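# Plug colored-button relays from rack into matching panel sockets

## Task

Take every relay (a small transparent box topped by a colored button) out of the black rack and seat it in the vacant panel socket carrying the same color mark as its button. It counts only when pressed fully home and matching the relays already installed: button facing the same side as on those, top at the same height as theirs, and upright. No click is felt on seating. Any relay put in a socket of the wrong color fails the job, as does any relay already in the panel ending up partly lifted or tilted. Each relay must stay seated with nothing holding it; one kept in place only by the robot is not done. Nothing may be dropped or knocked off the table.

## Robot and tools

Robot: two arms, left_arm and right_arm, each with six joints and a parallel-jaw gripper. The names are labels only and do not mean a side of any picture. Cameras: cam_left_wrist and cam_right_wrist, both 504x504 fisheye, mounted on the wrists.

Frame: one shared scene frame. Origin sits on the table surface midway between the arms, +z is up, +x reaches out across the table, and left_arm is mounted toward +y. Positions are metres, orientations are quaternions in w,x,y,z order, velocities are m/s and rad/s. The printed hand position may be off from the real one, more so when the arm is stretched far.

Gripper geometry: fingers extend along the gripper's +z and close along its y axis. The reported end_effector_position is the point between the pads when shut; closed fingertips extend about 19 mm past it, open ones about 6 mm. While closing, the tips travel roughly 13 mm further from the arm, so keep that clearance above surfaces. A flat block juts about 9 cm from the last joint axis toward the gripper's +x and rotates with it; watch it near the panel and rack.

Tool execute_actions, argument actions: a list holding one item, or empty. Empty list (LOOK): no new command, returns state plus pictures. An action item is {"rows": [...], "steps": n}, with 1 to 15 rows and steps at most 15 (default 15, minimum 4 for an action). One row is used per control step (1/30 s); if rows run out the final row repeats. A wait item is {"steps": n} with n up to 300, sending nothing new; your reply time counts toward those steps. Optional pictures: true adds camera images to any result.

Row layout: always 18 numbers, one flat list covering both arms, even when only one moves. First left_arm: 6 joint targets, then gripper position, force_limit, speed; then the same 9 for right_arm. Joint entries are absolute target angles in radians, in the order waist, shoulder, elbow, forearm roll, wrist pitch, wrist roll, the same columns as the Joint positions line. Stated ranges: elbow -2.792 to 2.792, all others -6.283 to 6.283. A target more than 0.010 rad beyond a range end and further out than the last reported angle gets the whole call refused. Real ends can differ by up to 0.010 rad; a target past the real end is clipped there and a "joint sent to its limit" line appears (possibly referring to an earlier action still running). No such line does not prove more travel exists.

Gripper numbers, each in [-1, 1], are absolute settings, not offsets. position: +1 fully open (85 mm), about -0.8 pads touch, -1 closes until blocked. force_limit per pad: about 20 N at -1, 128 N at 0, 235 N at +1 (tiny or thin items may get less). speed: about 20 mm/s at -1, 85 at 0, 150 at +1; faster closing adds a few newtons. To leave a gripper unchanged, repeat its previous three numbers; a 0 is a real command. Force_limit and speed only change once position changes by 0.01 or more; to soften a grip, open first.

Grip check: send -1, hold it, and look for object_status 2. Codes: 0 moving, 1 blocked while opening, 2 blocked while closing, 3 reached target or pads met. Any new position resets it to 0 briefly. If a held object slips, fingers re-close on their own, except after gripping at force_limit -1, where status stays 2 even if lost. position_measured is in counts: 3 open, about 78 = 60 mm, 130 = 40 mm, 180 = 20 mm, 230 pads touching.

Motion: joint target speeds are capped (2.09 rad/s waist and shoulder, 3.14 elbow, 3.93 the wrist joints), with 0.3 s ramp-up, and an arm's joints are synchronised. Each sent target is kept within a lead of the measured angle (0.456 waist/shoulder, 0.683 elbow, 0.854 wrist joints), and targets that would move the gripper over 70 mm away are scaled back, so big moves need several calls. Arms keep pursuing the last row while you think or wait, until they settle or a step is HELD. The final 4 steps of each action run after its result is reported. "joint command not followed" means a clearance check altered joint targets; HELD marks steps where the row was partly not sent.

Tool zoom_image: camera (cam_left_wrist or cam_right_wrist) and region [x0, y0, x1, y1] in pixels of that camera's latest image, origin top-left, at most 504 by 504. Gives a closer look, e.g. to compare button sides and top heights of relays.

Tool finished_scene: argument scene, the current scene's number. Ends it irreversibly and reports whether the task was achieved; the next scene's task follows. Replying without a tool call ends everything.

Avoid: arms colliding or pressing each other; joint torque beyond load limits (waist and shoulder 295, elbow 139, wrist joints 39.1 N m, including carried weight) or any external force of 144 N, either of which freezes that arm for 10 s and makes it yield. Pressing relays home must stay gentle. Holding loads heats motors; heed MOTOR HOT warnings before an OVER-TEMPERATURE FAULT brakes the arm. Occasional disturbances may tug a held part or shove loose items. Never drop, slam, or knock anything off the table, and do not disturb installed relays.

Each tool is called as name(argument=value, ...), one argument or row to a line, values as JSON.

## Session

execute_actions(
  actions=[],
)

Scene clock: 0.00 s of 8400.00 s.
left_arm: end_effector_position=(+0.2018, +0.8384, +0.2343) position_measured=3 object_status=3 end_effector_quat_wxyz=(-0.322, +0.943, +0.021, +0.078) end_effector_velocity=(-0.000, -0.000, +0.000) end_effector_angular_velocity=(-0.000, -0.002, +0.001) | right_arm: end_effector_position=(+0.7115, -0.2183, +0.1215) position_measured=3 object_status=3 end_effector_quat_wxyz=(+0.332, -0.163, +0.918, +0.144) end_effector_velocity=(-0.000, -0.000, +0.001) end_effector_angular_velocity=(+0.000, -0.001, -0.000)
Joint positions: left_arm=[ 0.629 -0.331  2.408  0.704  0.612 -2.96 ] | right_arm=[-0.093  0.385  1.946  1.195  0.337 -1.302]
Joint velocities: left_arm=[ 0.    -0.     0.     0.    -0.001 -0.002] | right_arm=[-0.    -0.002  0.     0.     0.     0.   ]

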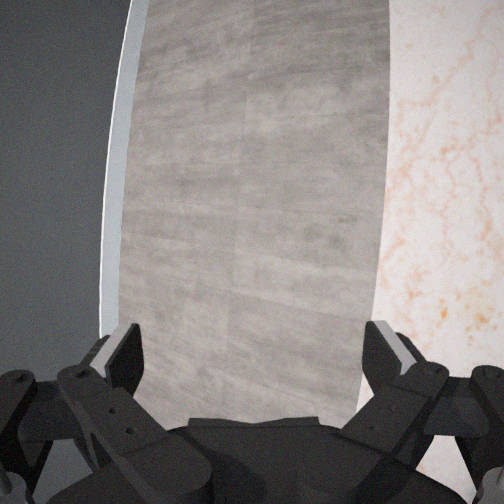

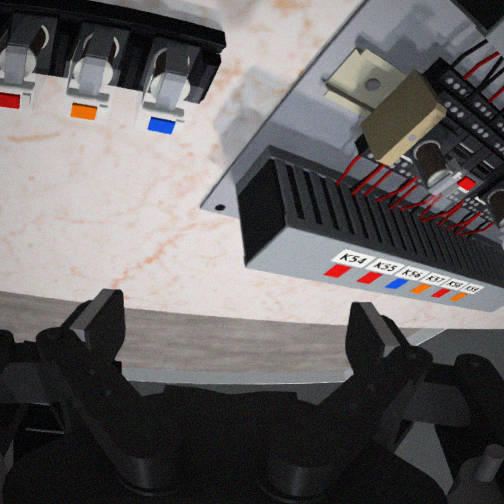

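execute_actions(
  actions=[
    {"rows":[[0.629,-0.331,2.408,0.704,0.612,-2.96,1,0,0,-0.093,0.35,1.6,1.195,0.337,-1.302,1,0,0]],"steps":12},
  ],
)

execute_actions(
  actions=[
    {"rows":[[0.629,-0.331,2.408,0.704,0.612,-2.96,1,0,0,0.143,0.314,1.422,0,1.405,0.347,1,0,0]],"steps":15},
  ],
)

execute_actions(
  actions=[
    {"steps":30},
  ],
  pictures=true,
)

Scene clock: 1.67 s of 8400.00 s.
left_arm: end_effector_position=(+0.2020, +0.8386, +0.2345) position_measured=3 object_status=3 end_effector_quat_wxyz=(-0.323, +0.943, +0.021, +0.078) end_effector_velocity=(-0.000, +0.000, -0.000) end_effector_angular_velocity=(-0.000, +0.002, -0.001) | right_arm: end_effector_position=(+0.7923, -0.2093, +0.2262) position_measured=3 object_status=3 end_effector_quat_wxyz=(+0.406, -0.171, +0.887, +0.139) end_effector_velocity=(+0.356, +0.039, +0.554) end_effector_angular_velocity=(+0.089, -0.791, -0.001)
Joint positions: left_arm=[ 0.629 -0.331  2.408  0.704  0.612 -2.96 ] | right_arm=[-0.093  0.37   1.799  1.195  0.337 -1.302]
Joint velocities: left_arm=[0.    0.    0.    0.001 0.    0.001] | right_arm=[-0.001 -0.075 -0.721  0.     0.    -0.   ]
Steps of this call (steps 1 to 42: nothing new was sent; steps 43 to 50: the first 8 steps of this action). Readings (joint positions | what the end effector reports):
43: left_arm=[0.629 -0.331 2.408 0.704 0.612 -2.960] | right_arm=[-0.093 0.385 1.946 1.195 0.337 -1.302] | left_arm position_measured=3 object_status=3 | right_arm position_measured=3 object_status=3
44: left_arm=[0.629 -0.331 2.408 0.704 0.612 -2.960] | right_arm=[-0.093 0.384 1.941 1.195 0.337 -1.302] | left_arm position_measured=3 object_status=3 | right_arm position_measured=3 object_status=3
46: left_arm=[0.629 -0.331 2.408 0.704 0.612 -2.960] | right_arm=[-0.093 0.380 1.897 1.195 0.337 -1.302] | left_arm position_measured=3 object_status=3 | right_arm position_measured=3 object_status=3
50: the state above

Scene clock: 2.17 s of 8400.00 s.
left_arm: end_effector_position=(+0.2020, +0.8387, +0.2345) position_measured=3 object_status=3 end_effector_quat_wxyz=(-0.323, +0.943, +0.021, +0.078) end_effector_velocity=(-0.000, +0.000, -0.000) end_effector_angular_velocity=(+0.000, +0.001, -0.001) | right_arm: end_effector_position=(+0.7528, -0.0758, +0.3489) position_measured=3 object_status=3 end_effector_quat_wxyz=(+0.320, -0.291, +0.873, +0.224) end_effector_velocity=(-0.473, +0.198, -0.092) end_effector_angular_velocity=(-0.717, +1.535, +0.737)
Joint positions: left_arm=[ 0.629 -0.331  2.408  0.704  0.612 -2.96 ] | right_arm=[ 0.005  0.338  1.562  0.778  0.746 -0.889]
Joint velocities: left_arm=[ 0.001 -0.     0.     0.    -0.     0.002] | right_arm=[ 0.345 -0.061 -0.347 -1.864  1.639  1.87 ]
Steps of this call (steps 1 to 4: the last 4 steps of your previous action; steps 5 to 15: the first 11 steps of this action). Readings (joint positions | what the end effector reports):
5: left_arm=[0.629 -0.331 2.408 0.704 0.612 -2.960] | right_arm=[-0.093 0.358 1.679 1.195 0.337 -1.302] | left_arm position_measured=3 object_status=3 | right_arm position_measured=3 object_status=3
6: left_arm=[0.629 -0.331 2.408 0.704 0.612 -2.960] | right_arm=[-0.091 0.356 1.660 1.188 0.343 -1.296] | left_arm position_measured=3 object_status=3 | right_arm position_measured=3 object_status=3
8: left_arm=[0.629 -0.331 2.408 0.704 0.612 -2.960] | right_arm=[-0.075 0.352 1.642 1.133 0.399 -1.243] | left_arm position_measured=3 object_status=3 | right_arm position_measured=3 object_status=3
12: left_arm=[0.629 -0.331 2.408 0.704 0.612 -2.960] | right_arm=[-0.029 0.344 1.596 0.947 0.585 -1.057] | left_arm position_measured=3 object_status=3 | right_arm position_measured=3 object_status=3
15: the state above

Scene clock: 3.17 s of 8400.00 s.
left_arm: end_effector_position=(+0.2020, +0.8387, +0.2345) position_measured=3 object_status=3 end_effector_quat_wxyz=(-0.323, +0.943, +0.021, +0.078) end_effector_velocity=(-0.000, -0.000, +0.000) end_effector_angular_velocity=(+0.000, +0.001, -0.000) | right_arm: end_effector_position=(+0.6001, -0.1498, +0.3511) position_measured=3 object_status=3 end_effector_quat_wxyz=(+0.000, +0.000, +1.000, +0.000) end_effector_velocity=(-0.000, -0.000, +0.000) end_effector_angular_velocity=(+0.000, -0.000, -0.000)
Joint positions: left_arm=[ 0.629 -0.331  2.408  0.704  0.612 -2.96 ] | right_arm=[0.143 0.314 1.422 0.    1.405 0.347]
Joint velocities: left_arm=[-0.    -0.    -0.    -0.     0.001  0.001] | right_arm=[-0. -0.  0.  0.  0.  0.]
Kept back: nothing.
Steps of this call (steps 1 to 4: the last 4 steps of your previous action; steps 5 to 30: the robot went on to your last target). Readings (joint positions | what the end effector reports):
1: left_arm=[0.629 -0.331 2.408 0.704 0.612 -2.960] | right_arm=[0.017 0.336 1.550 0.713 0.802 -0.822] | left_arm position_measured=3 object_status=3 | right_arm position_measured=3 object_status=3
2: left_arm=[0.629 -0.331 2.408 0.704 0.612 -2.960] | right_arm=[0.029 0.334 1.538 0.645 0.859 -0.749] | left_arm position_measured=3 object_status=3 | right_arm position_measured=3 object_status=3
4: left_arm=[0.629 -0.331 2.408 0.704 0.612 -2.960] | right_arm=[0.052 0.330 1.514 0.512 0.971 -0.585] | left_arm position_measured=3 object_status=3 | right_arm position_measured=3 object_status=3
8: left_arm=[0.629 -0.331 2.408 0.704 0.612 -2.960] | right_arm=[0.094 0.323 1.471 0.275 1.172 -0.184] | left_arm position_measured=3 object_status=3 | right_arm position_measured=3 object_status=3
30: the state above

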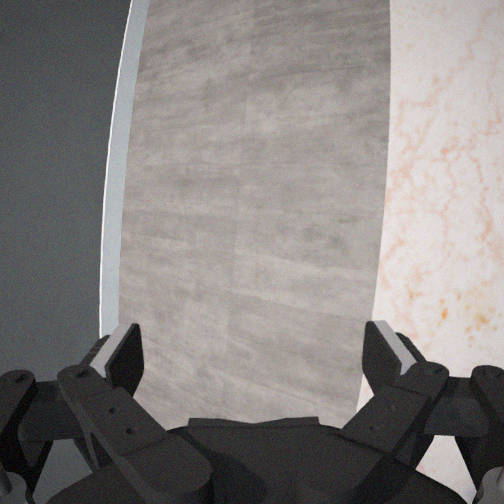

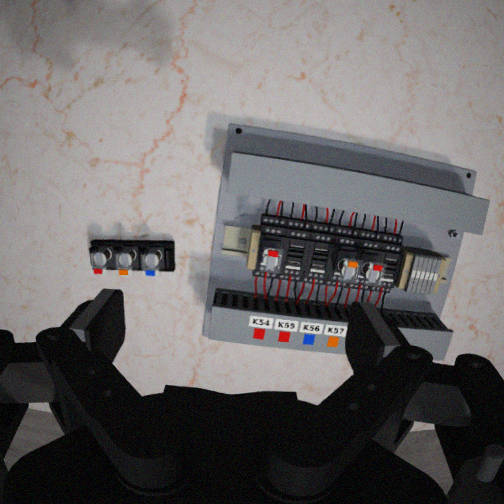

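zoom_image(
  camera="cam_right_wrist",
  region=[200,180,460,360],
)

zoom_image(
  camera="cam_right_wrist",
  region=[70,220,190,290],
)

Region (200, 180, 460, 360) of cam_right_wrist's 504x504 image, scaled by 1.938, with more detail than that image has; it fills the top 349 rows of this view, and the rest is white.

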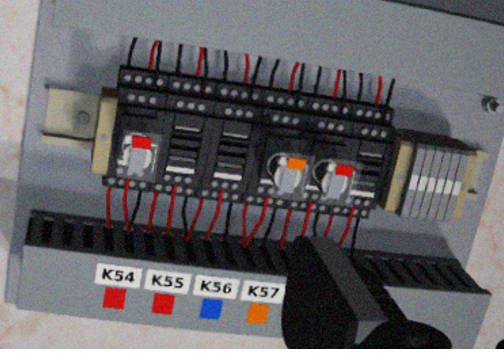

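Region (70, 220, 190, 290) of cam_right_wrist's 504x504 image, scaled by 4.200, with more detail than that image has; it fills the top 294 rows of this view, and the rest is white.

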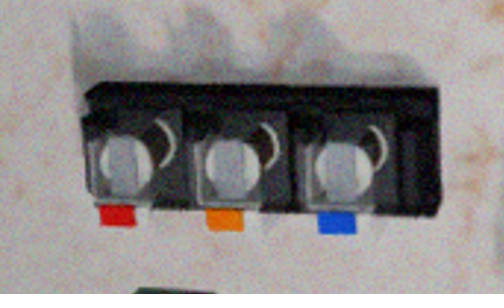

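execute_actions(
  actions=[
    {"rows":[[0.629,-0.331,2.408,0.704,0.612,-2.96,1,0,0,0.143,0.366,1.5753,0,1.2003,0.347,1,0,0]],"steps":15},
  ],
)

execute_actions(
  actions=[
    {"steps":8},
  ],
  pictures=true,
)

Scene clock: 4.27 s of 8400.00 s.
left_arm: end_effector_position=(+0.2020, +0.8387, +0.2345) position_measured=3 object_status=3 end_effector_quat_wxyz=(-0.323, +0.943, +0.021, +0.078) end_effector_velocity=(+0.000, -0.000, -0.000) end_effector_angular_velocity=(-0.000, +0.000, -0.001) | right_arm: end_effector_position=(+0.6002, -0.1498, +0.2299) position_measured=3 object_status=3 end_effector_quat_wxyz=(-0.000, +0.000, +1.000, -0.000) end_effector_velocity=(+0.001, +0.000, -0.000) end_effector_angular_velocity=(+0.001, -0.003, -0.000)
Joint positions: left_arm=[ 0.629 -0.331  2.408  0.704  0.612 -2.96 ] | right_arm=[ 0.143  0.366  1.575 -0.     1.201  0.347]
Joint velocities: left_arm=[ 0.     0.     0.    -0.    -0.001  0.   ] | right_arm=[-0.     0.     0.     0.    -0.004 -0.   ]
Steps of this call (steps 1 to 15: the robot went on to your last target; steps 16 to 22: nothing new was sent; steps 23 to 33: the first 11 steps of this action). Readings (joint positions | what the end effector reports):
23: left_arm=[0.629 -0.331 2.408 0.704 0.612 -2.960] | right_arm=[0.143 0.314 1.422 -0.000 1.405 0.347] | left_arm position_measured=3 object_status=3 | right_arm position_measured=3 object_status=3
24: left_arm=[0.629 -0.331 2.408 0.704 0.612 -2.960] | right_arm=[0.143 0.315 1.427 -0.000 1.399 0.347] | left_arm position_measured=3 object_status=3 | right_arm position_measured=3 object_status=3
26: left_arm=[0.629 -0.331 2.408 0.704 0.612 -2.960] | right_arm=[0.143 0.329 1.468 -0.000 1.343 0.347] | left_arm position_measured=3 object_status=3 | right_arm position_measured=3 object_status=3
30: left_arm=[0.629 -0.331 2.408 0.704 0.612 -2.960] | right_arm=[0.143 0.362 1.564 -0.000 1.216 0.347] | left_arm position_measured=3 object_status=3 | right_arm position_measured=3 object_status=3
33: the state above

Scene clock: 4.53 s of 8400.00 s.
left_arm: end_effector_position=(+0.2020, +0.8387, +0.2345) position_measured=3 object_status=3 end_effector_quat_wxyz=(-0.323, +0.943, +0.021, +0.078) end_effector_velocity=(+0.000, -0.000, -0.000) end_effector_angular_velocity=(-0.000, +0.001, -0.002) | right_arm: end_effector_position=(+0.6000, -0.1498, +0.2298) position_measured=3 object_status=3 end_effector_quat_wxyz=(-0.000, +0.000, +1.000, -0.000) end_effector_velocity=(-0.000, +0.000, +0.000) end_effector_angular_velocity=(+0.001, -0.000, +0.000)
Joint positions: left_arm=[ 0.629 -0.331  2.408  0.704  0.612 -2.96 ] | right_arm=[ 0.143  0.366  1.575 -0.     1.2    0.347]
Joint velocities: left_arm=[-0.002  0.     0.    -0.     0.     0.001] | right_arm=[ 0. -0.  0.  0. -0. -0.]
Kept back: nothing.
Steps of this call (steps 1 to 4: the last 4 steps of your previous action; steps 5 to 8: the robot went on to your last target). Readings (joint positions | what the end effector reports):
1: left_arm=[0.629 -0.331 2.408 0.704 0.612 -2.960] | right_arm=[0.143 0.366 1.575 -0.000 1.200 0.347] | left_arm position_measured=3 object_status=3 | right_arm position_measured=3 object_status=3
2: left_arm=[0.629 -0.331 2.408 0.704 0.612 -2.960] | right_arm=[0.143 0.366 1.575 -0.000 1.200 0.347] | left_arm position_measured=3 object_status=3 | right_arm position_measured=3 object_status=3
4: left_arm=[0.629 -0.331 2.408 0.704 0.612 -2.960] | right_arm=[0.143 0.366 1.575 -0.000 1.200 0.347] | left_arm position_measured=3 object_status=3 | right_arm position_measured=3 object_status=3
8: the state above

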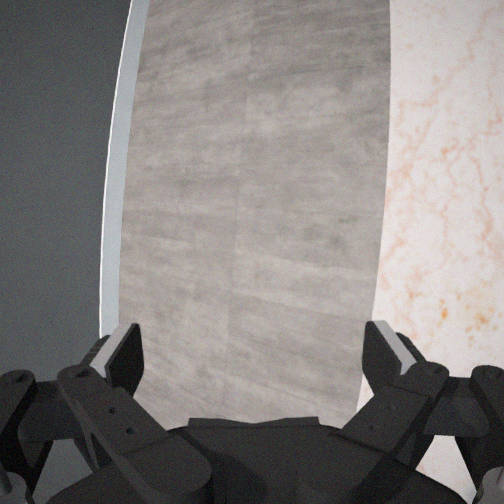

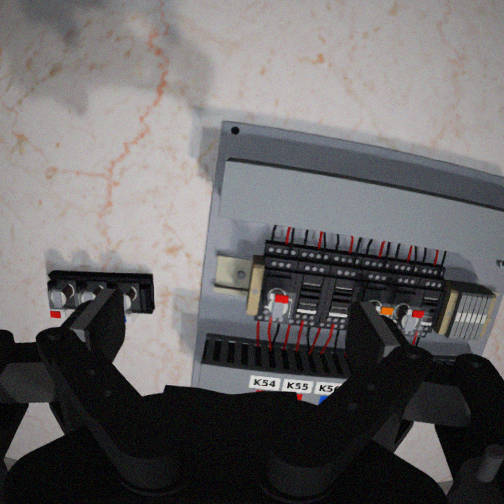

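execute_actions(
  actions=[
    {"rows":[[0.629,-0.331,2.408,0.704,0.612,-2.96,1,0,0,-0.105,0.40,1.59,0,1.15,-1.4716,1,0,0]],"steps":15},
  ],
)

execute_actions(
  actions=[
    {"rows":[[0.629,-0.331,2.408,0.704,0.612,-2.96,1,0,0,-0.105,0.4509,1.6069,0,1.0838,-1.4716,1,0,0]],"steps":15},
  ],
)

execute_actions(
  actions=[
    {"steps":12},
  ],
  pictures=true,
)

Scene clock: 5.57 s of 8400.00 s.
left_arm: end_effector_position=(+0.2020, +0.8387, +0.2345) position_measured=3 object_status=3 end_effector_quat_wxyz=(-0.323, +0.943, +0.021, +0.078) end_effector_velocity=(-0.000, +0.000, +0.000) end_effector_angular_velocity=(+0.000, +0.001, -0.000) | right_arm: end_effector_position=(+0.6384, -0.2471, +0.2116) position_measured=3 object_status=3 end_effector_quat_wxyz=(+0.001, -0.227, +0.974, +0.000) end_effector_velocity=(+0.106, -0.337, -0.064) end_effector_angular_velocity=(-0.004, -0.001, +2.437)
Joint positions: left_arm=[ 0.629 -0.331  2.408  0.704  0.612 -2.96 ] | right_arm=[ 0.003  0.385  1.584  0.     1.172 -0.25 ]
Joint velocities: left_arm=[ 0.     0.    -0.    -0.     0.001  0.001] | right_arm=[-0.469  0.066  0.028 -0.    -0.095 -2.906]
Steps of this call (steps 1 to 15: the robot went on to your last target; steps 16 to 20: nothing new was sent; steps 21 to 31: the first 11 steps of this action). Readings (joint positions | what the end effector reports):
21: left_arm=[0.629 -0.331 2.408 0.704 0.612 -2.960] | right_arm=[0.143 0.366 1.575 0.000 1.200 0.347] | left_arm position_measured=3 object_status=3 | right_arm position_measured=3 object_status=3
22: left_arm=[0.629 -0.331 2.408 0.704 0.612 -2.960] | right_arm=[0.141 0.366 1.575 0.000 1.200 0.340] | left_arm position_measured=3 object_status=3 | right_arm position_measured=3 object_status=3
24: left_arm=[0.629 -0.331 2.408 0.704 0.612 -2.960] | right_arm=[0.125 0.368 1.576 0.000 1.197 0.284] | left_arm position_measured=3 object_status=3 | right_arm position_measured=3 object_status=3
28: left_arm=[0.629 -0.331 2.408 0.704 0.612 -2.960] | right_arm=[0.054 0.378 1.581 0.000 1.182 0.016] | left_arm position_measured=3 object_status=3 | right_arm position_measured=3 object_status=3
31: the state above

Scene clock: 6.07 s of 8400.00 s.
left_arm: end_effector_position=(+0.2020, +0.8387, +0.2345) position_measured=3 object_status=3 end_effector_quat_wxyz=(-0.323, +0.943, +0.021, +0.078) end_effector_velocity=(-0.001, +0.000, +0.000) end_effector_angular_velocity=(+0.000, +0.001, +0.000) | right_arm: end_effector_position=(+0.6700, -0.3250, +0.1496) position_measured=3 object_status=3 end_effector_quat_wxyz=(-0.000, -0.707, +0.707, +0.000) end_effector_velocity=(+0.002, +0.000, +0.000) end_effector_angular_velocity=(+0.001, -0.006, +0.020)
Joint positions: left_arm=[ 0.629 -0.331  2.408  0.704  0.612 -2.96 ] | right_arm=[-0.105  0.451  1.607 -0.     1.084 -1.471]
Joint velocities: left_arm=[ 0.001  0.    -0.001 -0.     0.001  0.002] | right_arm=[ 0.    -0.001  0.    -0.    -0.006 -0.019]
Steps of this call (steps 1 to 4: the last 4 steps of your previous action; steps 5 to 15: the first 11 steps of this action). Readings (joint positions | what the end effector reports):
5: left_arm=[0.629 -0.331 2.408 0.704 0.612 -2.960] | right_arm=[-0.064 0.394 1.588 0.000 1.158 -0.842] | left_arm position_measured=3 object_status=3 | right_arm position_measured=3 object_status=3
6: left_arm=[0.629 -0.331 2.408 0.704 0.612 -2.960] | right_arm=[-0.073 0.396 1.588 0.000 1.156 -0.966] | left_arm position_measured=3 object_status=3 | right_arm position_measured=3 object_status=3
8: left_arm=[0.629 -0.331 2.408 0.704 0.612 -2.960] | right_arm=[-0.087 0.403 1.591 0.000 1.146 -1.178] | left_arm position_measured=3 object_status=3 | right_arm position_measured=3 object_status=3
12: left_arm=[0.629 -0.331 2.408 0.704 0.612 -2.960] | right_arm=[-0.103 0.442 1.604 -0.000 1.096 -1.430] | left_arm position_measured=3 object_status=3 | right_arm position_measured=3 object_status=3
15: the state above

Scene clock: 6.47 s of 8400.00 s.
left_arm: end_effector_position=(+0.2020, +0.8387, +0.2345) position_measured=3 object_status=3 end_effector_quat_wxyz=(-0.323, +0.943, +0.021, +0.078) end_effector_velocity=(+0.000, -0.000, -0.001) end_effector_angular_velocity=(-0.000, +0.001, -0.001) | right_arm: end_effector_position=(+0.6700, -0.3251, +0.1496) position_measured=3 object_status=3 end_effector_quat_wxyz=(-0.000, -0.707, +0.707, +0.000) end_effector_velocity=(-0.000, +0.000, +0.002) end_effector_angular_velocity=(+0.000, -0.002, +0.000)
Joint positions: left_arm=[ 0.629 -0.331  2.408  0.704  0.612 -2.96 ] | right_arm=[-0.105  0.451  1.607 -0.     1.084 -1.472]
Joint velocities: left_arm=[-0.     0.     0.001 -0.    -0.001  0.001] | right_arm=[ 0.    -0.003  0.    -0.    -0.    -0.   ]
Kept back: nothing.
Steps of this call (steps 1 to 4: the last 4 steps of your previous action; steps 5 to 12: the robot went on to your last target). Readings (joint positions | what the end effector reports):
1: left_arm=[0.629 -0.331 2.408 0.704 0.612 -2.960] | right_arm=[-0.105 0.451 1.607 -0.000 1.084 -1.471] | left_arm position_measured=3 object_status=3 | right_arm position_measured=3 object_status=3
2: left_arm=[0.629 -0.331 2.408 0.704 0.612 -2.960] | right_arm=[-0.105 0.451 1.607 -0.000 1.084 -1.471] | left_arm position_measured=3 object_status=3 | right_arm position_measured=3 object_status=3
4: left_arm=[0.629 -0.331 2.408 0.704 0.612 -2.960] | right_arm=[-0.105 0.451 1.607 -0.000 1.084 -1.471] | left_arm position_measured=3 object_status=3 | right_arm position_measured=3 object_status=3
8: left_arm=[0.629 -0.331 2.408 0.704 0.612 -2.960] | right_arm=[-0.105 0.451 1.607 -0.000 1.084 -1.472] | left_arm position_measured=3 object_status=3 | right_arm position_measured=3 object_status=3
12: the state above

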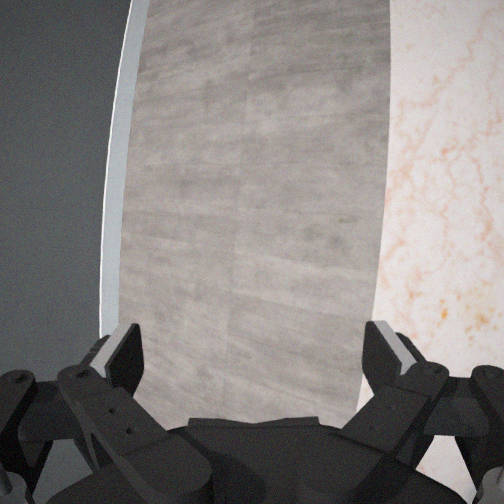

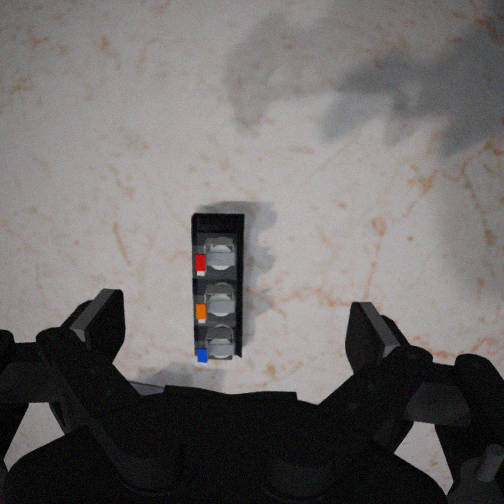

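execute_actions(
  actions=[
    {"rows":[[0.629,-0.331,2.408,0.704,0.612,-2.96,1,0,0,-0.0959,0.5153,1.6284,0,0.9979,-1.4627,1,0,0]],"steps":15},
  ],
)

execute_actions(
  actions=[
    {"steps":8},
  ],
  pictures=true,
)

Scene clock: 7.17 s of 8400.00 s.
left_arm: end_effector_position=(+0.2020, +0.8387, +0.2345) position_measured=3 object_status=3 end_effector_quat_wxyz=(-0.323, +0.943, +0.021, +0.078) end_effector_velocity=(+0.000, +0.000, +0.000) end_effector_angular_velocity=(+0.000, -0.001, +0.000) | right_arm: end_effector_position=(+0.6801, -0.3170, +0.0896) position_measured=3 object_status=3 end_effector_quat_wxyz=(-0.000, -0.707, +0.707, +0.000) end_effector_velocity=(+0.000, -0.001, -0.000) end_effector_angular_velocity=(+0.000, -0.000, -0.001)
Joint positions: left_arm=[ 0.629 -0.331  2.408  0.704  0.612 -2.96 ] | right_arm=[-0.096  0.516  1.628 -0.     0.998 -1.463]
Joint velocities: left_arm=[ 0.     0.    -0.001 -0.    -0.    -0.   ] | right_arm=[-0.001  0.    -0.    -0.    -0.     0.001]
Steps of this call (steps 1 to 10: the robot went on to your last target; steps 11 to 21: the first 11 steps of this action). Readings (joint positions | what the end effector reports):
11: left_arm=[0.629 -0.331 2.408 0.704 0.612 -2.960] | right_arm=[-0.105 0.451 1.607 -0.000 1.084 -1.472] | left_arm position_measured=3 object_status=3 | right_arm position_measured=3 object_status=3
12: left_arm=[0.629 -0.331 2.408 0.704 0.612 -2.960] | right_arm=[-0.105 0.454 1.608 -0.000 1.079 -1.472] | left_arm position_measured=3 object_status=3 | right_arm position_measured=3 object_status=3
14: left_arm=[0.629 -0.331 2.408 0.704 0.612 -2.960] | right_arm=[-0.100 0.482 1.618 -0.000 1.040 -1.468] | left_arm position_measured=3 object_status=3 | right_arm position_measured=3 object_status=3
18: left_arm=[0.629 -0.331 2.408 0.704 0.612 -2.960] | right_arm=[-0.096 0.516 1.628 -0.000 0.998 -1.463] | left_arm position_measured=3 object_status=3 | right_arm position_measured=3 object_status=3
21: the state above

Scene clock: 7.43 s of 8400.00 s.
left_arm: end_effector_position=(+0.2020, +0.8387, +0.2345) position_measured=3 object_status=3 end_effector_quat_wxyz=(-0.323, +0.943, +0.021, +0.078) end_effector_velocity=(+0.000, -0.000, +0.000) end_effector_angular_velocity=(-0.000, +0.001, -0.000) | right_arm: end_effector_position=(+0.6801, -0.3170, +0.0898) position_measured=3 object_status=3 end_effector_quat_wxyz=(+0.000, -0.707, +0.707, -0.000) end_effector_velocity=(-0.000, -0.000, +0.001) end_effector_angular_velocity=(-0.000, -0.001, -0.000)
Joint positions: left_arm=[ 0.629 -0.331  2.408  0.704  0.612 -2.96 ] | right_arm=[-0.096  0.515  1.628 -0.     0.998 -1.463]
Joint velocities: left_arm=[-0.001  0.    -0.     0.     0.001  0.   ] | right_arm=[-0.    -0.002  0.001 -0.    -0.     0.   ]
Kept back: nothing.
Steps of this call (steps 1 to 4: the last 4 steps of your previous action; steps 5 to 8: the robot went on to your last target). Readings (joint positions | what the end effector reports):
1: left_arm=[0.629 -0.331 2.408 0.704 0.612 -2.960] | right_arm=[-0.096 0.516 1.628 -0.000 0.998 -1.463] | left_arm position_measured=3 object_status=3 | right_arm position_measured=3 object_status=3
2: left_arm=[0.629 -0.331 2.408 0.704 0.612 -2.960] | right_arm=[-0.096 0.515 1.628 -0.000 0.998 -1.463] | left_arm position_measured=3 object_status=3 | right_arm position_measured=3 object_status=3
4: left_arm=[0.629 -0.331 2.408 0.704 0.612 -2.960] | right_arm=[-0.096 0.515 1.628 -0.000 0.998 -1.463] | left_arm position_measured=3 object_status=3 | right_arm position_measured=3 object_status=3
8: the state above

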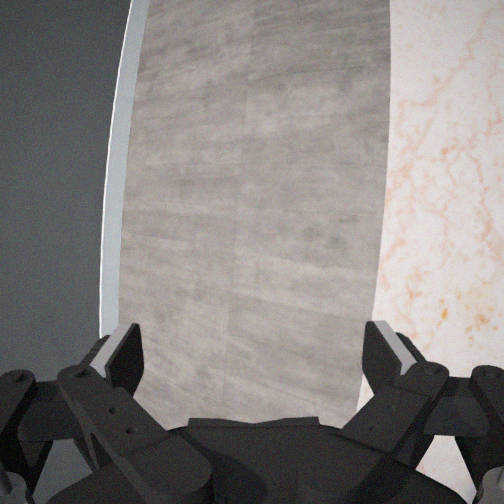

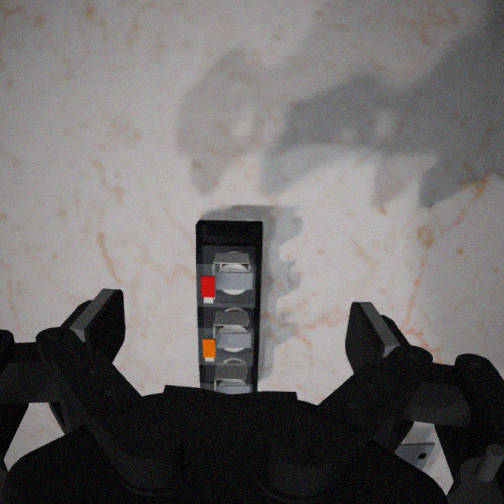

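zoom_image(
  camera="cam_right_wrist",
  region=[150,200,330,400],
)

Region (150, 200, 330, 400) of cam_right_wrist's 504x504 image, scaled by 2.520, with more detail than that image has; it fills the left 454 columns of this view, and the rest is white.

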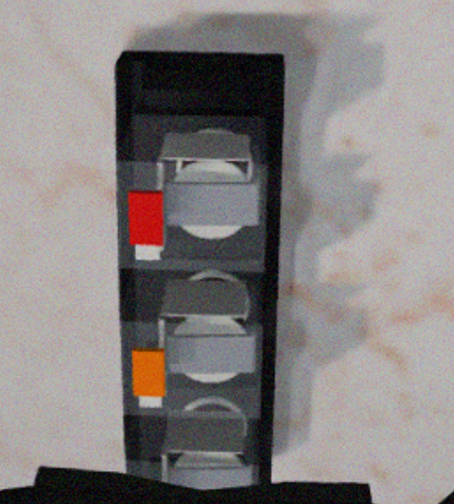

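execute_actions(
  actions=[
    {"rows":[[0.629,-0.331,2.408,0.704,0.612,-2.96,1,0,0,-0.0979,0.5642,1.6433,0,0.9341,-1.4647,1,0,0]],"steps":15},
  ],
)

execute_actions(
  actions=[
    {"steps":8},
  ],
  pictures=true,
)

Scene clock: 8.30 s of 8400.00 s.
left_arm: end_effector_position=(+0.2020, +0.8387, +0.2345) position_measured=3 object_status=3 end_effector_quat_wxyz=(-0.323, +0.943, +0.021, +0.078) end_effector_velocity=(+0.000, -0.000, -0.000) end_effector_angular_velocity=(-0.000, +0.000, -0.001) | right_arm: end_effector_position=(+0.6860, -0.3179, +0.0447) position_measured=3 object_status=3 end_effector_quat_wxyz=(-0.000, -0.707, +0.707, +0.000) end_effector_velocity=(+0.000, +0.000, +0.000) end_effector_angular_velocity=(+0.000, -0.001, +0.001)
Joint positions: left_arm=[ 0.629 -0.331  2.408  0.704  0.612 -2.96 ] | right_arm=[-0.098  0.564  1.643  0.     0.934 -1.465]
Joint velocities: left_arm=[-0.     0.001  0.     0.    -0.001  0.   ] | right_arm=[ 0.    -0.    -0.    -0.    -0.001 -0.001]
Steps of this call (steps 1 to 15: the robot went on to your last target; steps 16 to 26: the first 11 steps of this action). Readings (joint positions | what the end effector reports):
16: left_arm=[0.629 -0.331 2.408 0.704 0.612 -2.960] | right_arm=[-0.096 0.515 1.628 0.000 0.998 -1.463] | left_arm position_measured=3 object_status=3 | right_arm position_measured=3 object_status=3
17: left_arm=[0.629 -0.331 2.408 0.704 0.612 -2.960] | right_arm=[-0.096 0.518 1.629 0.000 0.993 -1.463] | left_arm position_measured=3 object_status=3 | right_arm position_measured=3 object_status=3
19: left_arm=[0.629 -0.331 2.408 0.704 0.612 -2.960] | right_arm=[-0.097 0.545 1.638 0.000 0.957 -1.463] | left_arm position_measured=3 object_status=3 | right_arm position_measured=3 object_status=3
23: left_arm=[0.629 -0.331 2.408 0.704 0.612 -2.960] | right_arm=[-0.098 0.565 1.643 0.000 0.934 -1.464] | left_arm position_measured=3 object_status=3 | right_arm position_measured=3 object_status=3
26: the state above

Scene clock: 8.57 s of 8400.00 s.
left_arm: end_effector_position=(+0.2020, +0.8387, +0.2345) position_measured=3 object_status=3 end_effector_quat_wxyz=(-0.323, +0.943, +0.021, +0.078) end_effector_velocity=(+0.000, -0.000, +0.000) end_effector_angular_velocity=(+0.001, +0.000, -0.001) | right_arm: end_effector_position=(+0.6860, -0.3179, +0.0449) position_measured=3 object_status=3 end_effector_quat_wxyz=(+0.000, -0.707, +0.707, +0.000) end_effector_velocity=(+0.000, -0.001, +0.001) end_effector_angular_velocity=(+0.000, -0.001, -0.001)
Joint positions: left_arm=[ 0.629 -0.331  2.408  0.704  0.612 -2.96 ] | right_arm=[-0.098  0.564  1.643  0.     0.934 -1.465]
Joint velocities: left_arm=[-0.    -0.001 -0.    -0.     0.     0.001] | right_arm=[-0.001 -0.001  0.    -0.    -0.    -0.   ]
Kept back: nothing.
Steps of this call (steps 1 to 4: the last 4 steps of your previous action; steps 5 to 8: the robot went on to your last target). Readings (joint positions | what the end effector reports):
1: left_arm=[0.629 -0.331 2.408 0.704 0.612 -2.960] | right_arm=[-0.098 0.564 1.643 0.000 0.934 -1.465] | left_arm position_measured=3 object_status=3 | right_arm position_measured=3 object_status=3
2: left_arm=[0.629 -0.331 2.408 0.704 0.612 -2.960] | right_arm=[-0.098 0.564 1.643 0.000 0.934 -1.465] | left_arm position_measured=3 object_status=3 | right_arm position_measured=3 object_status=3
4: left_arm=[0.629 -0.331 2.408 0.704 0.612 -2.960] | right_arm=[-0.098 0.564 1.643 0.000 0.934 -1.465] | left_arm position_measured=3 object_status=3 | right_arm position_measured=3 object_status=3
8: the state above

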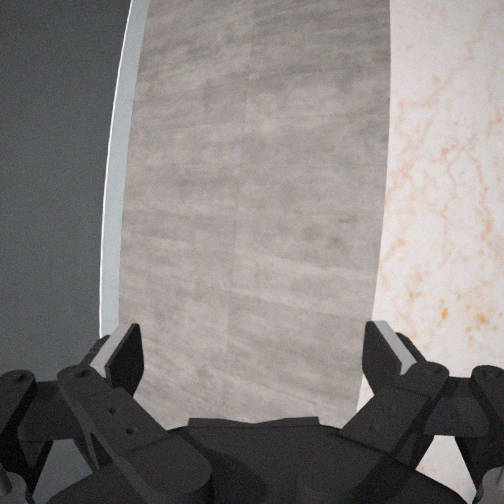

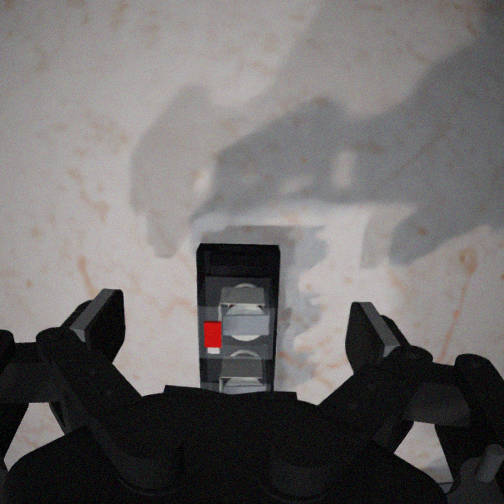

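zoom_image(
  camera="cam_right_wrist",
  region=[90,230,390,400],
)

Region (90, 230, 390, 400) of cam_right_wrist's 504x504 image, scaled by 1.680, with more detail than that image has; it fills the top 286 rows of this view, and the rest is white.

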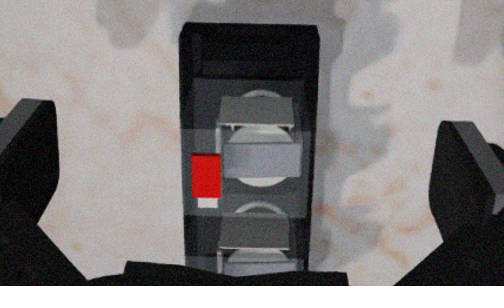

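execute_actions(
  actions=[
    {"rows":[[0.629,-0.331,2.408,0.704,0.612,-2.96,1,0,0,-0.0941,0.568,1.6455,0,0.9281,-1.4609,0.1,-0.5,0.5]],"steps":15},
  ],
  pictures=true,
)

zoom_image(
  camera="cam_right_wrist",
  region=[120,250,360,420],
)

Scene clock: 9.50 s of 8400.00 s.
left_arm: end_effector_position=(+0.2020, +0.8387, +0.2345) position_measured=3 object_status=3 end_effector_quat_wxyz=(-0.323, +0.943, +0.021, +0.078) end_effector_velocity=(+0.000, +0.000, +0.000) end_effector_angular_velocity=(+0.001, -0.001, -0.001) | right_arm: end_effector_position=(+0.6855, -0.3150, +0.0411) position_measured=86 object_status=0 end_effector_quat_wxyz=(+0.000, -0.707, +0.707, -0.000) end_effector_velocity=(+0.000, +0.001, -0.000) end_effector_angular_velocity=(-0.000, -0.000, +0.000)
Joint positions: left_arm=[ 0.629 -0.331  2.408  0.704  0.612 -2.96 ] | right_arm=[-0.094  0.568  1.646 -0.     0.928 -1.461]
Joint velocities: left_arm=[-0.    -0.    -0.     0.    -0.001  0.001] | right_arm=[ 0.001  0.    -0.    -0.    -0.     0.   ]
Steps of this call (steps 1 to 15: the robot went on to your last target; steps 16 to 17: nothing new was sent; steps 18 to 28: the first 11 steps of this action). Readings (joint positions | what the end effector reports):
18: left_arm=[0.629 -0.331 2.408 0.704 0.612 -2.960] | right_arm=[-0.098 0.564 1.643 -0.000 0.934 -1.465] | left_arm position_measured=3 object_status=3 | right_arm position_measured=3 object_status=0
19: left_arm=[0.629 -0.331 2.408 0.704 0.612 -2.960] | right_arm=[-0.096 0.566 1.644 0.000 0.930 -1.463] | left_arm position_measured=3 object_status=3 | right_arm position_measured=4 object_status=0
21: left_arm=[0.629 -0.331 2.408 0.704 0.612 -2.960] | right_arm=[-0.094 0.568 1.646 -0.000 0.928 -1.461] | left_arm position_measured=3 object_status=3 | right_arm position_measured=16 object_status=0
25: left_arm=[0.629 -0.331 2.408 0.704 0.612 -2.960] | right_arm=[-0.094 0.568 1.646 -0.000 0.928 -1.461] | left_arm position_measured=3 object_status=3 | right_arm position_measured=55 object_status=0
28: the state above

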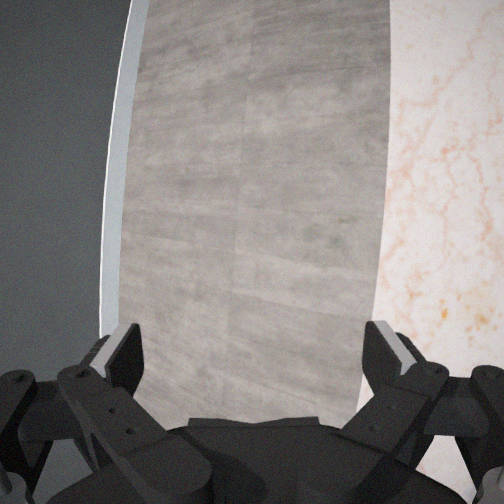

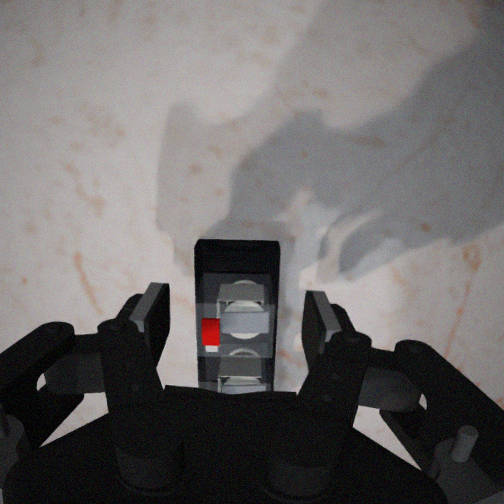

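Region (120, 250, 360, 420) of cam_right_wrist's 504x504 image, scaled by 2.100, with more detail than that image has; it fills the top 357 rows of this view, and the rest is white.

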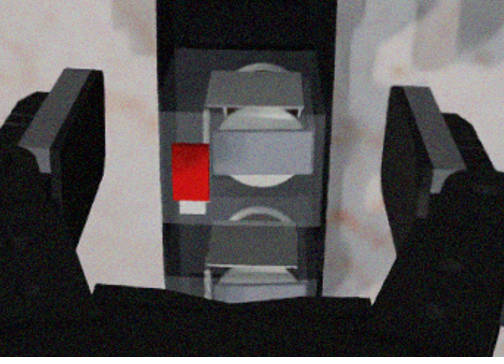

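execute_actions(
  actions=[
    {"rows":[[0.629,-0.331,2.408,0.704,0.612,-2.96,1,0,0,-0.0941,0.568,1.6455,0,0.9281,-1.4609,-1,-0.5,0]],"steps":15},
  ],
)

execute_actions(
  actions=[
    {"steps":10},
  ],
  pictures=true,
)

zoom_image(
  camera="cam_right_wrist",
  region=[140,230,340,400],
)

Scene clock: 10.07 s of 8400.00 s.
left_arm: end_effector_position=(+0.2020, +0.8387, +0.2345) position_measured=3 object_status=3 end_effector_quat_wxyz=(-0.323, +0.943, +0.021, +0.078) end_effector_velocity=(+0.000, +0.000, +0.001) end_effector_angular_velocity=(+0.001, -0.001, +0.000) | right_arm: end_effector_position=(+0.6856, -0.3150, +0.0410) position_measured=164 object_status=0 end_effector_quat_wxyz=(+0.000, -0.707, +0.707, -0.000) end_effector_velocity=(+0.000, -0.000, +0.001) end_effector_angular_velocity=(-0.000, -0.001, -0.000)
Joint positions: left_arm=[ 0.629 -0.331  2.408  0.704  0.612 -2.96 ] | right_arm=[-0.094  0.568  1.645  0.     0.928 -1.461]
Joint velocities: left_arm=[-0.    -0.    -0.001 -0.     0.    -0.001] | right_arm=[-0.    -0.001 -0.    -0.    -0.     0.   ]
Steps of this call (steps 1 to 4: the last 4 steps of your previous action; steps 5 to 6: the robot went on to your last target; steps 7 to 17: the first 11 steps of this action). Readings (joint positions | what the end effector reports):
7: left_arm=[0.629 -0.331 2.408 0.704 0.612 -2.960] | right_arm=[-0.094 0.568 1.645 -0.000 0.928 -1.461] | left_arm position_measured=3 object_status=3 | right_arm position_measured=116 object_status=0
8: left_arm=[0.629 -0.331 2.408 0.704 0.612 -2.960] | right_arm=[-0.094 0.568 1.645 -0.000 0.928 -1.461] | left_arm position_measured=3 object_status=3 | right_arm position_measured=117 object_status=0
10: left_arm=[0.629 -0.331 2.408 0.704 0.612 -2.960] | right_arm=[-0.094 0.568 1.645 -0.000 0.928 -1.461] | left_arm position_measured=3 object_status=3 | right_arm position_measured=126 object_status=0
14: left_arm=[0.629 -0.331 2.408 0.704 0.612 -2.960] | right_arm=[-0.094 0.568 1.645 -0.000 0.928 -1.461] | left_arm position_measured=3 object_status=3 | right_arm position_measured=155 object_status=0
17: the state above

Scene clock: 10.40 s of 8400.00 s.
left_arm: end_effector_position=(+0.2020, +0.8387, +0.2345) position_measured=3 object_status=3 end_effector_quat_wxyz=(-0.323, +0.943, +0.021, +0.078) end_effector_velocity=(+0.000, +0.000, -0.000) end_effector_angular_velocity=(+0.000, -0.001, -0.001) | right_arm: end_effector_position=(+0.6856, -0.3150, +0.0410) position_measured=164 object_status=2 end_effector_quat_wxyz=(+0.000, -0.707, +0.707, -0.000) end_effector_velocity=(+0.000, -0.001, +0.000) end_effector_angular_velocity=(-0.000, -0.001, -0.001)
Joint positions: left_arm=[ 0.629 -0.331  2.408  0.704  0.612 -2.96 ] | right_arm=[-0.094  0.568  1.645  0.     0.928 -1.461]
Joint velocities: left_arm=[ 0.    -0.     0.    -0.    -0.002  0.001] | right_arm=[-0.001 -0.001 -0.    -0.    -0.    -0.   ]
Kept back: nothing.
Steps of this call (steps 1 to 4: the last 4 steps of your previous action; steps 5 to 10: the robot went on to your last target). Readings (joint positions | what the end effector reports):
1: left_arm=[0.629 -0.331 2.408 0.704 0.612 -2.960] | right_arm=[-0.094 0.568 1.645 0.000 0.928 -1.461] | left_arm position_measured=3 object_status=3 | right_arm position_measured=164 object_status=0
2: left_arm=[0.629 -0.331 2.408 0.704 0.612 -2.960] | right_arm=[-0.094 0.568 1.645 0.000 0.928 -1.461] | left_arm position_measured=3 object_status=3 | right_arm position_measured=164 object_status=0
4: left_arm=[0.629 -0.331 2.408 0.704 0.612 -2.960] | right_arm=[-0.094 0.568 1.645 0.000 0.928 -1.461] | left_arm position_measured=3 object_status=3 | right_arm position_measured=164 object_status=2
8: left_arm=[0.629 -0.331 2.408 0.704 0.612 -2.960] | right_arm=[-0.094 0.568 1.645 0.000 0.928 -1.461] | left_arm position_measured=3 object_status=3 | right_arm position_measured=164 object_status=2
10: the state above

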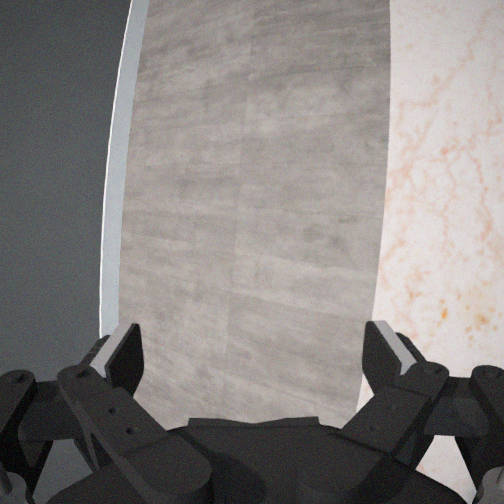

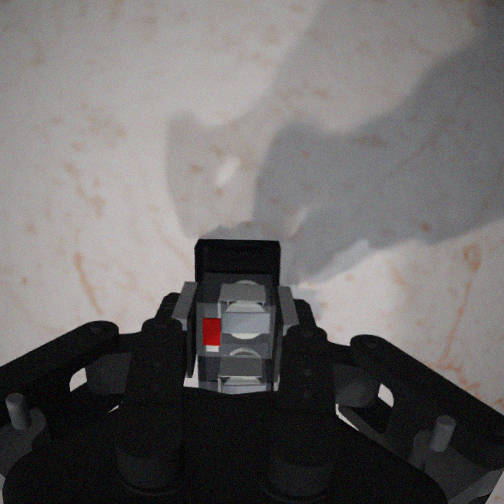

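Region (140, 230, 340, 400) of cam_right_wrist's 504x504 image, scaled by 2.520, with more detail than that image has; it fills the top 428 rows of this view, and the rest is white.

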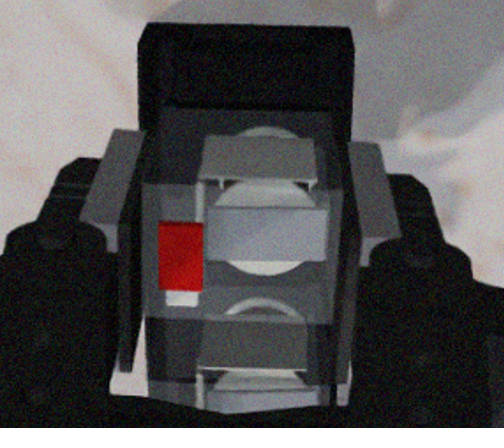

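execute_actions(
  actions=[
    {"rows":[[0.629,-0.331,2.408,0.704,0.612,-2.96,1,0,0,-0.0941,0.560,1.6405,0,0.9411,-1.4609,-1,-0.5,0],[0.629,-0.331,2.408,0.704,0.612,-2.96,1,0,0,-0.0941,0.560,1.6405,0,0.9411,-1.4609,-1,-0.5,0],[0.629,-0.331,2.408,0.704,0.612,-2.96,1,0,0,-0.0941,0.552,1.6354,0,0.9542,-1.4609,-1,-0.5,0],[0.629,-0.331,2.408,0.704,0.612,-2.96,1,0,0,-0.0941,0.552,1.6354,0,0.9542,-1.4609,-1,-0.5,0],[0.629,-0.331,2.408,0.704,0.612,-2.96,1,0,0,-0.0941,0.544,1.6304,0,0.9672,-1.4609,-1,-0.5,0],[0.629,-0.331,2.408,0.704,0.612,-2.96,1,0,0,-0.0941,0.544,1.6304,0,0.9672,-1.4609,-1,-0.5,0],[0.629,-0.331,2.408,0.704,0.612,-2.96,1,0,0,-0.0941,0.5363,1.6253,0,0.98,-1.4609,-1,-0.5,0],[0.629,-0.331,2.408,0.704,0.612,-2.96,1,0,0,-0.0941,0.5363,1.6253,0,0.98,-1.4609,-1,-0.5,0],[0.629,-0.331,2.408,0.704,0.612,-2.96,1,0,0,-0.0941,0.4749,1.5694,0,1.0973,-1.4609,-1,-0.5,0]],"steps":15},
  ],
)

execute_actions(
  actions=[
    {"steps":10},
  ],
  pictures=true,
)

Scene clock: 11.20 s of 8400.00 s.
left_arm: end_effector_position=(+0.2020, +0.8387, +0.2345) position_measured=3 object_status=3 end_effector_quat_wxyz=(-0.323, +0.943, +0.021, +0.078) end_effector_velocity=(+0.000, -0.000, -0.000) end_effector_angular_velocity=(-0.000, +0.000, -0.002) | right_arm: end_effector_position=(+0.6856, -0.3150, +0.0927) position_measured=164 object_status=2 end_effector_quat_wxyz=(-0.001, -0.707, +0.707, +0.001) end_effector_velocity=(+0.020, +0.003, +0.541) end_effector_angular_velocity=(+0.001, -0.006, +0.001)
Joint positions: left_arm=[ 0.629 -0.331  2.408  0.704  0.612 -2.96 ] | right_arm=[-0.094  0.522  1.612 -0.     1.01  -1.461]
Joint velocities: left_arm=[-0.001  0.     0.001 -0.    -0.001 -0.   ] | right_arm=[ 0.001 -0.44  -0.416  0.     0.85  -0.   ]
Steps of this call (steps 1 to 13: the robot went on to your last target; steps 14 to 24: the first 11 steps of this action). Readings (joint positions | what the end effector reports):
14: left_arm=[0.629 -0.331 2.408 0.704 0.612 -2.960] | right_arm=[-0.094 0.568 1.645 0.000 0.928 -1.461] | left_arm position_measured=3 object_status=3 | right_arm position_measured=164 object_status=2
15: left_arm=[0.629 -0.331 2.408 0.704 0.612 -2.960] | right_arm=[-0.094 0.565 1.644 0.000 0.933 -1.461] | left_arm position_measured=3 object_status=3 | right_arm position_measured=164 object_status=2
17: left_arm=[0.629 -0.331 2.408 0.704 0.612 -2.960] | right_arm=[-0.094 0.557 1.638 0.000 0.947 -1.461] | left_arm position_measured=3 object_status=3 | right_arm position_measured=164 object_status=2
21: left_arm=[0.629 -0.331 2.408 0.704 0.612 -2.960] | right_arm=[-0.094 0.541 1.628 0.000 0.973 -1.461] | left_arm position_measured=3 object_status=3 | right_arm position_measured=164 object_status=2
24: the state above

Scene clock: 11.53 s of 8400.00 s.
left_arm: end_effector_position=(+0.2020, +0.8387, +0.2345) position_measured=3 object_status=3 end_effector_quat_wxyz=(-0.323, +0.943, +0.021, +0.078) end_effector_velocity=(+0.001, +0.000, +0.001) end_effector_angular_velocity=(+0.001, -0.002, -0.000) | right_arm: end_effector_position=(+0.6854, -0.3150, +0.1499) position_measured=164 object_status=2 end_effector_quat_wxyz=(+0.000, -0.707, +0.707, -0.000) end_effector_velocity=(+0.001, +0.001, +0.001) end_effector_angular_velocity=(+0.000, -0.002, +0.001)
Joint positions: left_arm=[ 0.629 -0.331  2.408  0.704  0.612 -2.96 ] | right_arm=[-0.094  0.475  1.57   0.     1.097 -1.461]
Joint velocities: left_arm=[-0.001 -0.    -0.001 -0.    -0.001 -0.001] | right_arm=[ 0.001  0.001 -0.002 -0.     0.    -0.   ]
Kept back: nothing.
Steps of this call (steps 1 to 4: the last 4 steps of your previous action; steps 5 to 10: the robot went on to your last target). Readings (joint positions | what the end effector reports):
1: left_arm=[0.629 -0.331 2.408 0.704 0.612 -2.960] | right_arm=[-0.094 0.504 1.595 -0.000 1.044 -1.461] | left_arm position_measured=3 object_status=3 | right_arm position_measured=164 object_status=2
2: left_arm=[0.629 -0.331 2.408 0.704 0.612 -2.960] | right_arm=[-0.094 0.486 1.579 0.000 1.075 -1.461] | left_arm position_measured=3 object_status=3 | right_arm position_measured=164 object_status=2
4: left_arm=[0.629 -0.331 2.408 0.704 0.612 -2.960] | right_arm=[-0.094 0.474 1.569 0.000 1.096 -1.461] | left_arm position_measured=3 object_status=3 | right_arm position_measured=164 object_status=2
8: left_arm=[0.629 -0.331 2.408 0.704 0.612 -2.960] | right_arm=[-0.094 0.475 1.570 0.000 1.097 -1.461] | left_arm position_measured=3 object_status=3 | right_arm position_measured=164 object_status=2
10: the state above

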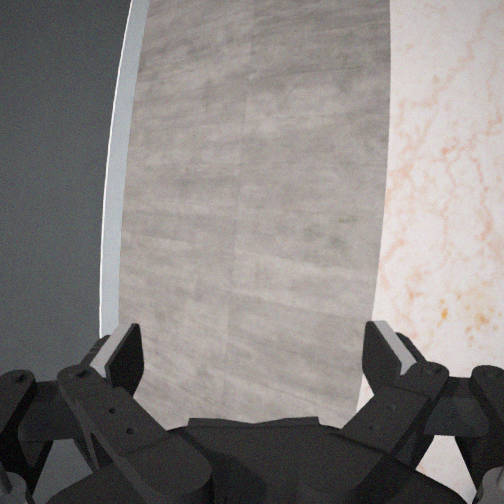

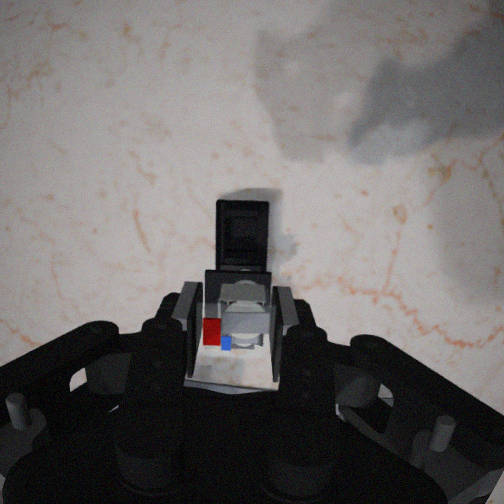

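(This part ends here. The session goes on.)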